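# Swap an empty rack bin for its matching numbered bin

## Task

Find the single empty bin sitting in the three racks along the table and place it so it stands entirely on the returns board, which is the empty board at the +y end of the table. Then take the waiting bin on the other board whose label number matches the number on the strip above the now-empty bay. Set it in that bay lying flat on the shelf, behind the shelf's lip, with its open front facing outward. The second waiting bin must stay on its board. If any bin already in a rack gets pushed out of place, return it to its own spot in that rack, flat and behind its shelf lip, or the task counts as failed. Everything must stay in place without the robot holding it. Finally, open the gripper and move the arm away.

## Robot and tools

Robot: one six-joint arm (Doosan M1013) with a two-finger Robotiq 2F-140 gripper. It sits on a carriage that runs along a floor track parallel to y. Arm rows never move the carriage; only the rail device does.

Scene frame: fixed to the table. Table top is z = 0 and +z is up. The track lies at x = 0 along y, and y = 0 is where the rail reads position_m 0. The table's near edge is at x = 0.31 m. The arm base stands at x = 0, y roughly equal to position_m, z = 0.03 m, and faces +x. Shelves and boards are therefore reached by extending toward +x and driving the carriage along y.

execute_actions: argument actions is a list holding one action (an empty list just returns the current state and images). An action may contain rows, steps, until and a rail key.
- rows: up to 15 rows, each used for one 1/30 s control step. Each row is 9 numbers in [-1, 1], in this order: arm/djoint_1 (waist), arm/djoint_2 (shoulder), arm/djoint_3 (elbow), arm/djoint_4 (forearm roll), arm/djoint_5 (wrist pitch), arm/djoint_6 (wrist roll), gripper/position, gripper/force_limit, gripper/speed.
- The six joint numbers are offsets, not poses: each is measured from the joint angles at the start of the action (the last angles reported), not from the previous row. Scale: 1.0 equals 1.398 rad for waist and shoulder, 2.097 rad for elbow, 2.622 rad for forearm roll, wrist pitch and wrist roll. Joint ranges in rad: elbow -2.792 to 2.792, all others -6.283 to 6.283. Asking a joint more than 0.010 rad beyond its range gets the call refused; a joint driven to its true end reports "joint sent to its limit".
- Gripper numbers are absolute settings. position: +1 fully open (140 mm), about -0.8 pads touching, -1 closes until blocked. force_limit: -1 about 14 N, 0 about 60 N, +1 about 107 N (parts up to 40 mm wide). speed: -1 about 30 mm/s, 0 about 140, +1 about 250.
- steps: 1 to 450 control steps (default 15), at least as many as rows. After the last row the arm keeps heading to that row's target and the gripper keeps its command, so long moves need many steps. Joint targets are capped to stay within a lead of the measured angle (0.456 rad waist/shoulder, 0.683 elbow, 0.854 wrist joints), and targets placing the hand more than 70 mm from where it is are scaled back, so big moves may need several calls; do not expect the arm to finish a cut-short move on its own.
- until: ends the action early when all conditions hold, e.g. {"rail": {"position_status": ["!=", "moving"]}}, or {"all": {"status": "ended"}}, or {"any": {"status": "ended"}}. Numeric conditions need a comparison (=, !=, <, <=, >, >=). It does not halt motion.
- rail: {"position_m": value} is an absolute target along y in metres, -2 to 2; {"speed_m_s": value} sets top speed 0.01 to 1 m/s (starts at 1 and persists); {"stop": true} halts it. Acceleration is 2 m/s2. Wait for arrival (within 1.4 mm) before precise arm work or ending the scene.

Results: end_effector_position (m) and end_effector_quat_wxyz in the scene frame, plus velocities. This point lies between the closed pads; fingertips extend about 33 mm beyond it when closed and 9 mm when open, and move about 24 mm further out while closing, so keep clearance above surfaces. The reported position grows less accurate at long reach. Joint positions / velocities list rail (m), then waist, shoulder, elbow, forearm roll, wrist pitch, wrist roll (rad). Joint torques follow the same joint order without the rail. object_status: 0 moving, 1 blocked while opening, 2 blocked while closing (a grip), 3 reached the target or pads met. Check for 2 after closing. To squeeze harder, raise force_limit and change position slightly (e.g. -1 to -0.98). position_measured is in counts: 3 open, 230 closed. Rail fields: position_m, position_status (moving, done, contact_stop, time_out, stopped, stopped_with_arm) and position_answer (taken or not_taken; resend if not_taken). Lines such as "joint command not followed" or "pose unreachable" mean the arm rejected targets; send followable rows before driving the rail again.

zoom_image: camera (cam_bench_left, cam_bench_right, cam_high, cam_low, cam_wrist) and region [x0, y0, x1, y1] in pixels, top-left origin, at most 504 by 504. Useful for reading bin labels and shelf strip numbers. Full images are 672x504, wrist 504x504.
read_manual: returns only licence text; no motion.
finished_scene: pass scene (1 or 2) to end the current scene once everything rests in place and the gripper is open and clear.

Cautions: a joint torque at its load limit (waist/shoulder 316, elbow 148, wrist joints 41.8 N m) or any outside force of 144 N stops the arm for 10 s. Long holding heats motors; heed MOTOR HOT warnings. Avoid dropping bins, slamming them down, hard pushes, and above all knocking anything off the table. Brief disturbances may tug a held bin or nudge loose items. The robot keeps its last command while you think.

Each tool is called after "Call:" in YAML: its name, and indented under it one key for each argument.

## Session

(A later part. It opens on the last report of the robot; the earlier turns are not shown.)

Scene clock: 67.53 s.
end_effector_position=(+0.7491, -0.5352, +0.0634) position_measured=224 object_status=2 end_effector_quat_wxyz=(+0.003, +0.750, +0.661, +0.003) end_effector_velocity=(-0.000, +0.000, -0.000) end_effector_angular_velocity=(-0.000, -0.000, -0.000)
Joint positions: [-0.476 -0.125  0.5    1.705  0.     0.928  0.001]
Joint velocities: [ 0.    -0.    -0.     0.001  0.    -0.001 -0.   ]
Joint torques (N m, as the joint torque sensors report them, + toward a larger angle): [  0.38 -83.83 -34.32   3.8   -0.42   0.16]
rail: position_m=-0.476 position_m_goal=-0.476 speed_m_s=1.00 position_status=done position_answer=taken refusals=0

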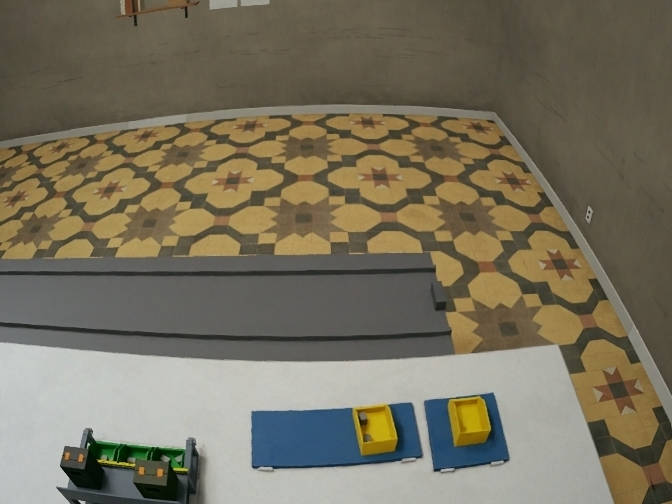

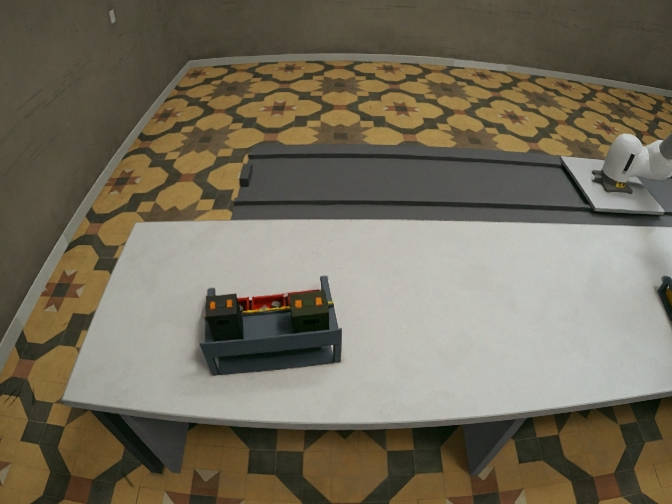

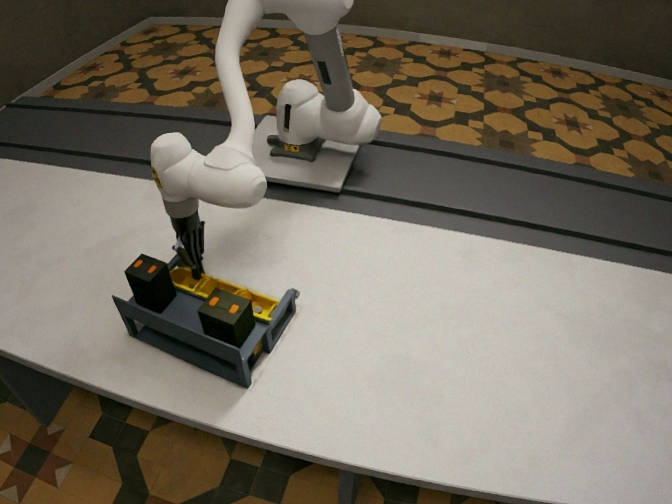

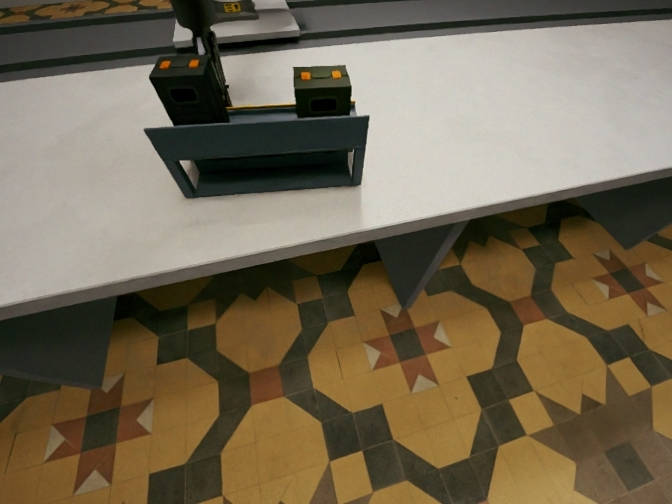

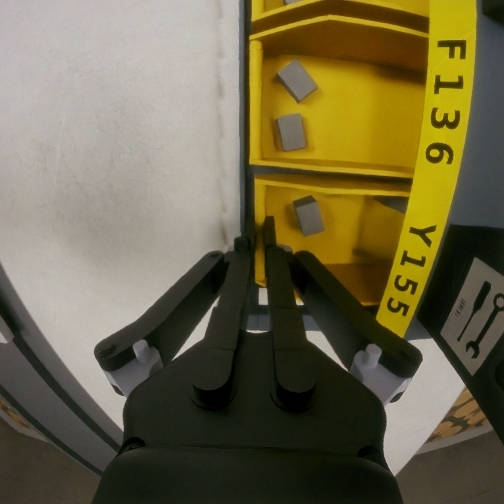

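Call:
execute_actions:
  actions:
    - {"rows":[[0,0,0,0,0,0,-0.5,0.8,-0.3]],"steps":12}

Call:
execute_actions:
  actions:
    - {"rows":[[0,-0.048,-0.018,0,0.043,0,-0.5,0.8,0],[0,-0.048,-0.018,0,0.043,0,-0.5,0.8,0],[0,-0.048,-0.018,0,0.043,0,-0.5,0.8,0],[0,-0.048,-0.018,0,0.043,0,-0.5,0.8,0],[0,-0.048,-0.018,0,0.043,0,-0.5,0.8,0],[0,-0.048,-0.018,0,0.043,0,-0.5,0.8,0],[0,-0.048,-0.018,0,0.043,0,-0.5,0.8,0],[0,-0.25,0.1,0,0.057,0,-0.5,0.8,0]],"steps":30}

Scene clock: 70.33 s.
end_effector_position=(+0.7491, -0.5352, +0.0634) position_measured=192 object_status=0 end_effector_quat_wxyz=(+0.003, +0.750, +0.661, +0.003) end_effector_velocity=(-0.000, -0.000, -0.000) end_effector_angular_velocity=(+0.000, +0.000, -0.000)
Joint positions: [-0.476 -0.125  0.499  1.705  0.     0.928  0.001]
Joint velocities: [ 0. -0.  0.  0.  0. -0.  0.]
Joint torques (N m, as the joint torque sensors report them, + toward a larger angle): [  0.78 -81.03 -32.26   3.82   0.05   0.04]
rail: position_m=-0.476 position_m_goal=-0.476 speed_m_s=1.00 position_status=done position_answer=taken refusals=0

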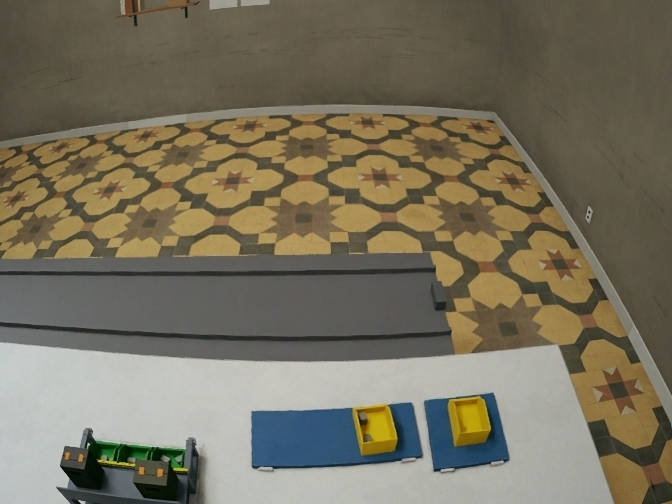

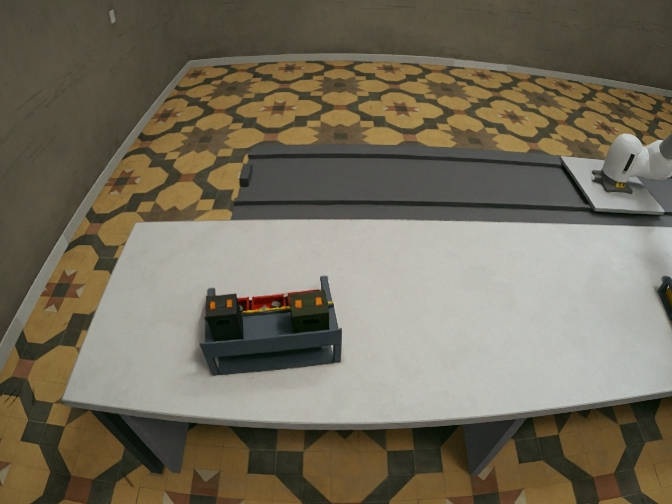

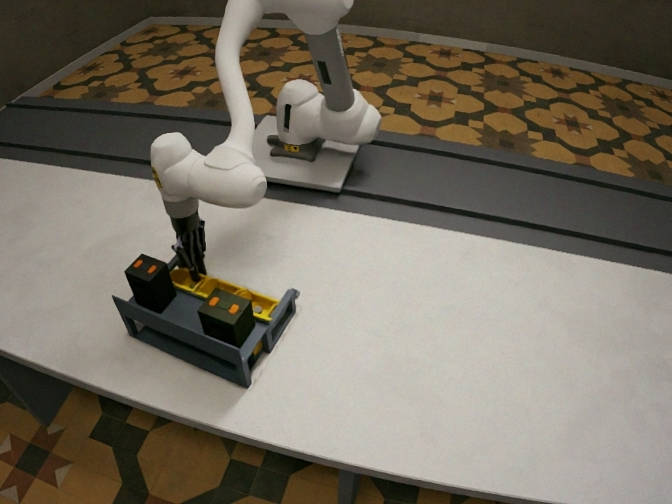

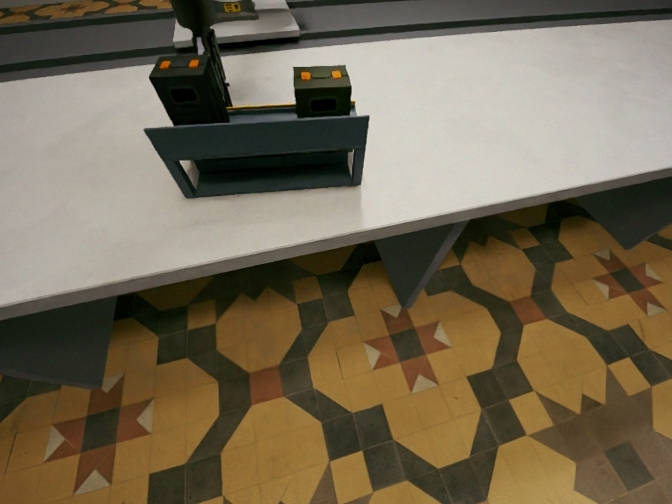

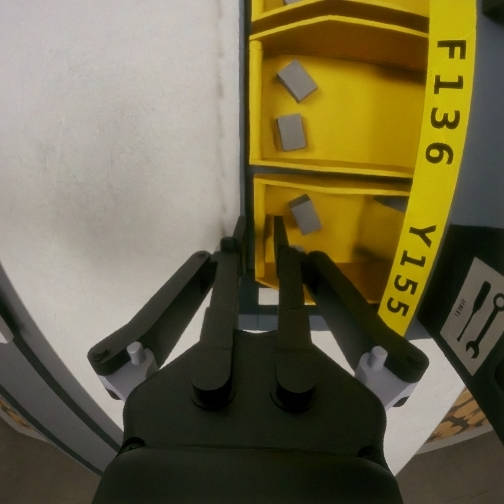

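Scene clock: 71.33 s.
end_effector_position=(+0.5845, -0.5145, +0.1982) position_measured=192 object_status=3 end_effector_quat_wxyz=(-0.000, +0.750, +0.661, -0.000) end_effector_velocity=(-0.000, +0.000, +0.000) end_effector_angular_velocity=(-0.000, -0.001, -0.000)
Joint positions: [-0.476 -0.125  0.15   1.914  0.     1.078  0.001]
Joint velocities: [ 0.    -0.    -0.001  0.001 -0.     0.     0.   ]
Joint torques (N m, as the joint torque sensors report them, + toward a larger angle): [  0.67 -51.12 -34.91   4.09   0.14   0.12]
rail: position_m=-0.476 position_m_goal=-0.476 speed_m_s=1.00 position_status=done position_answer=taken refusals=0

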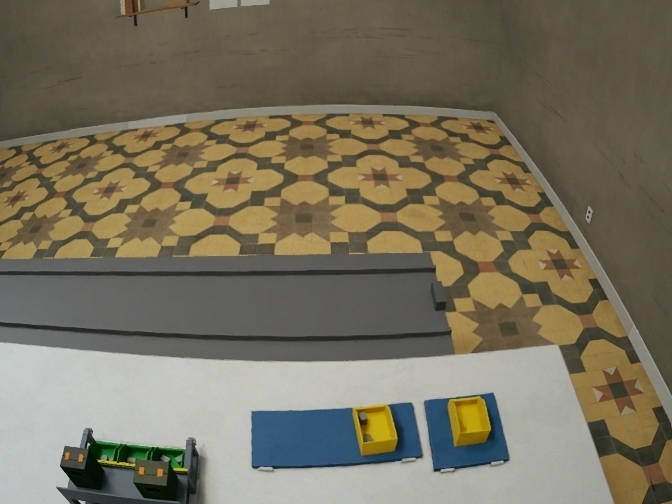

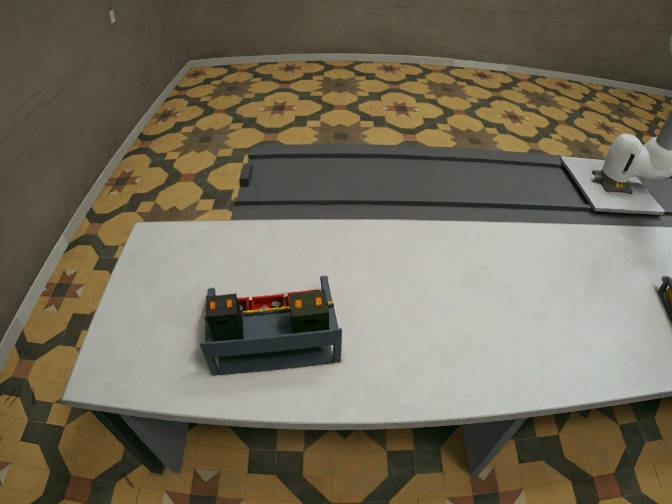

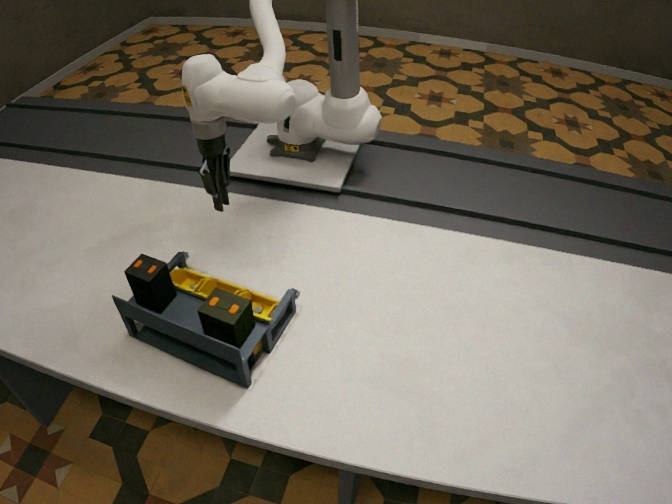

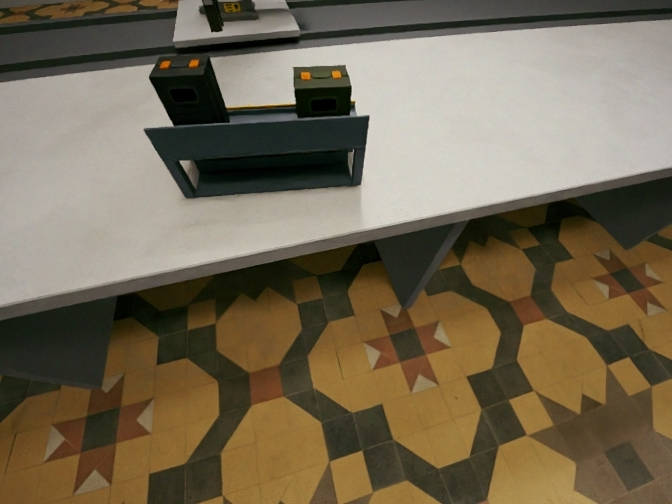

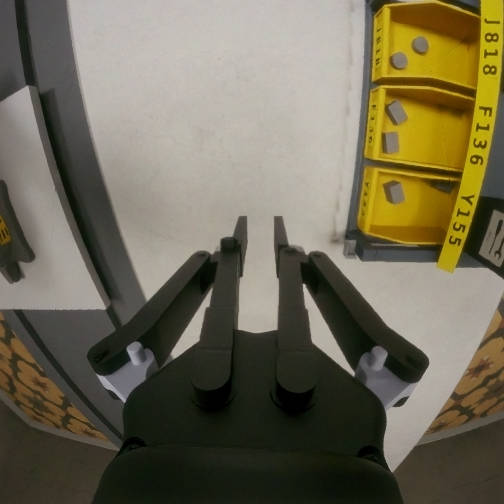

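Call:
finished_scene:
  scene: 2

The scene is finished: the task was done.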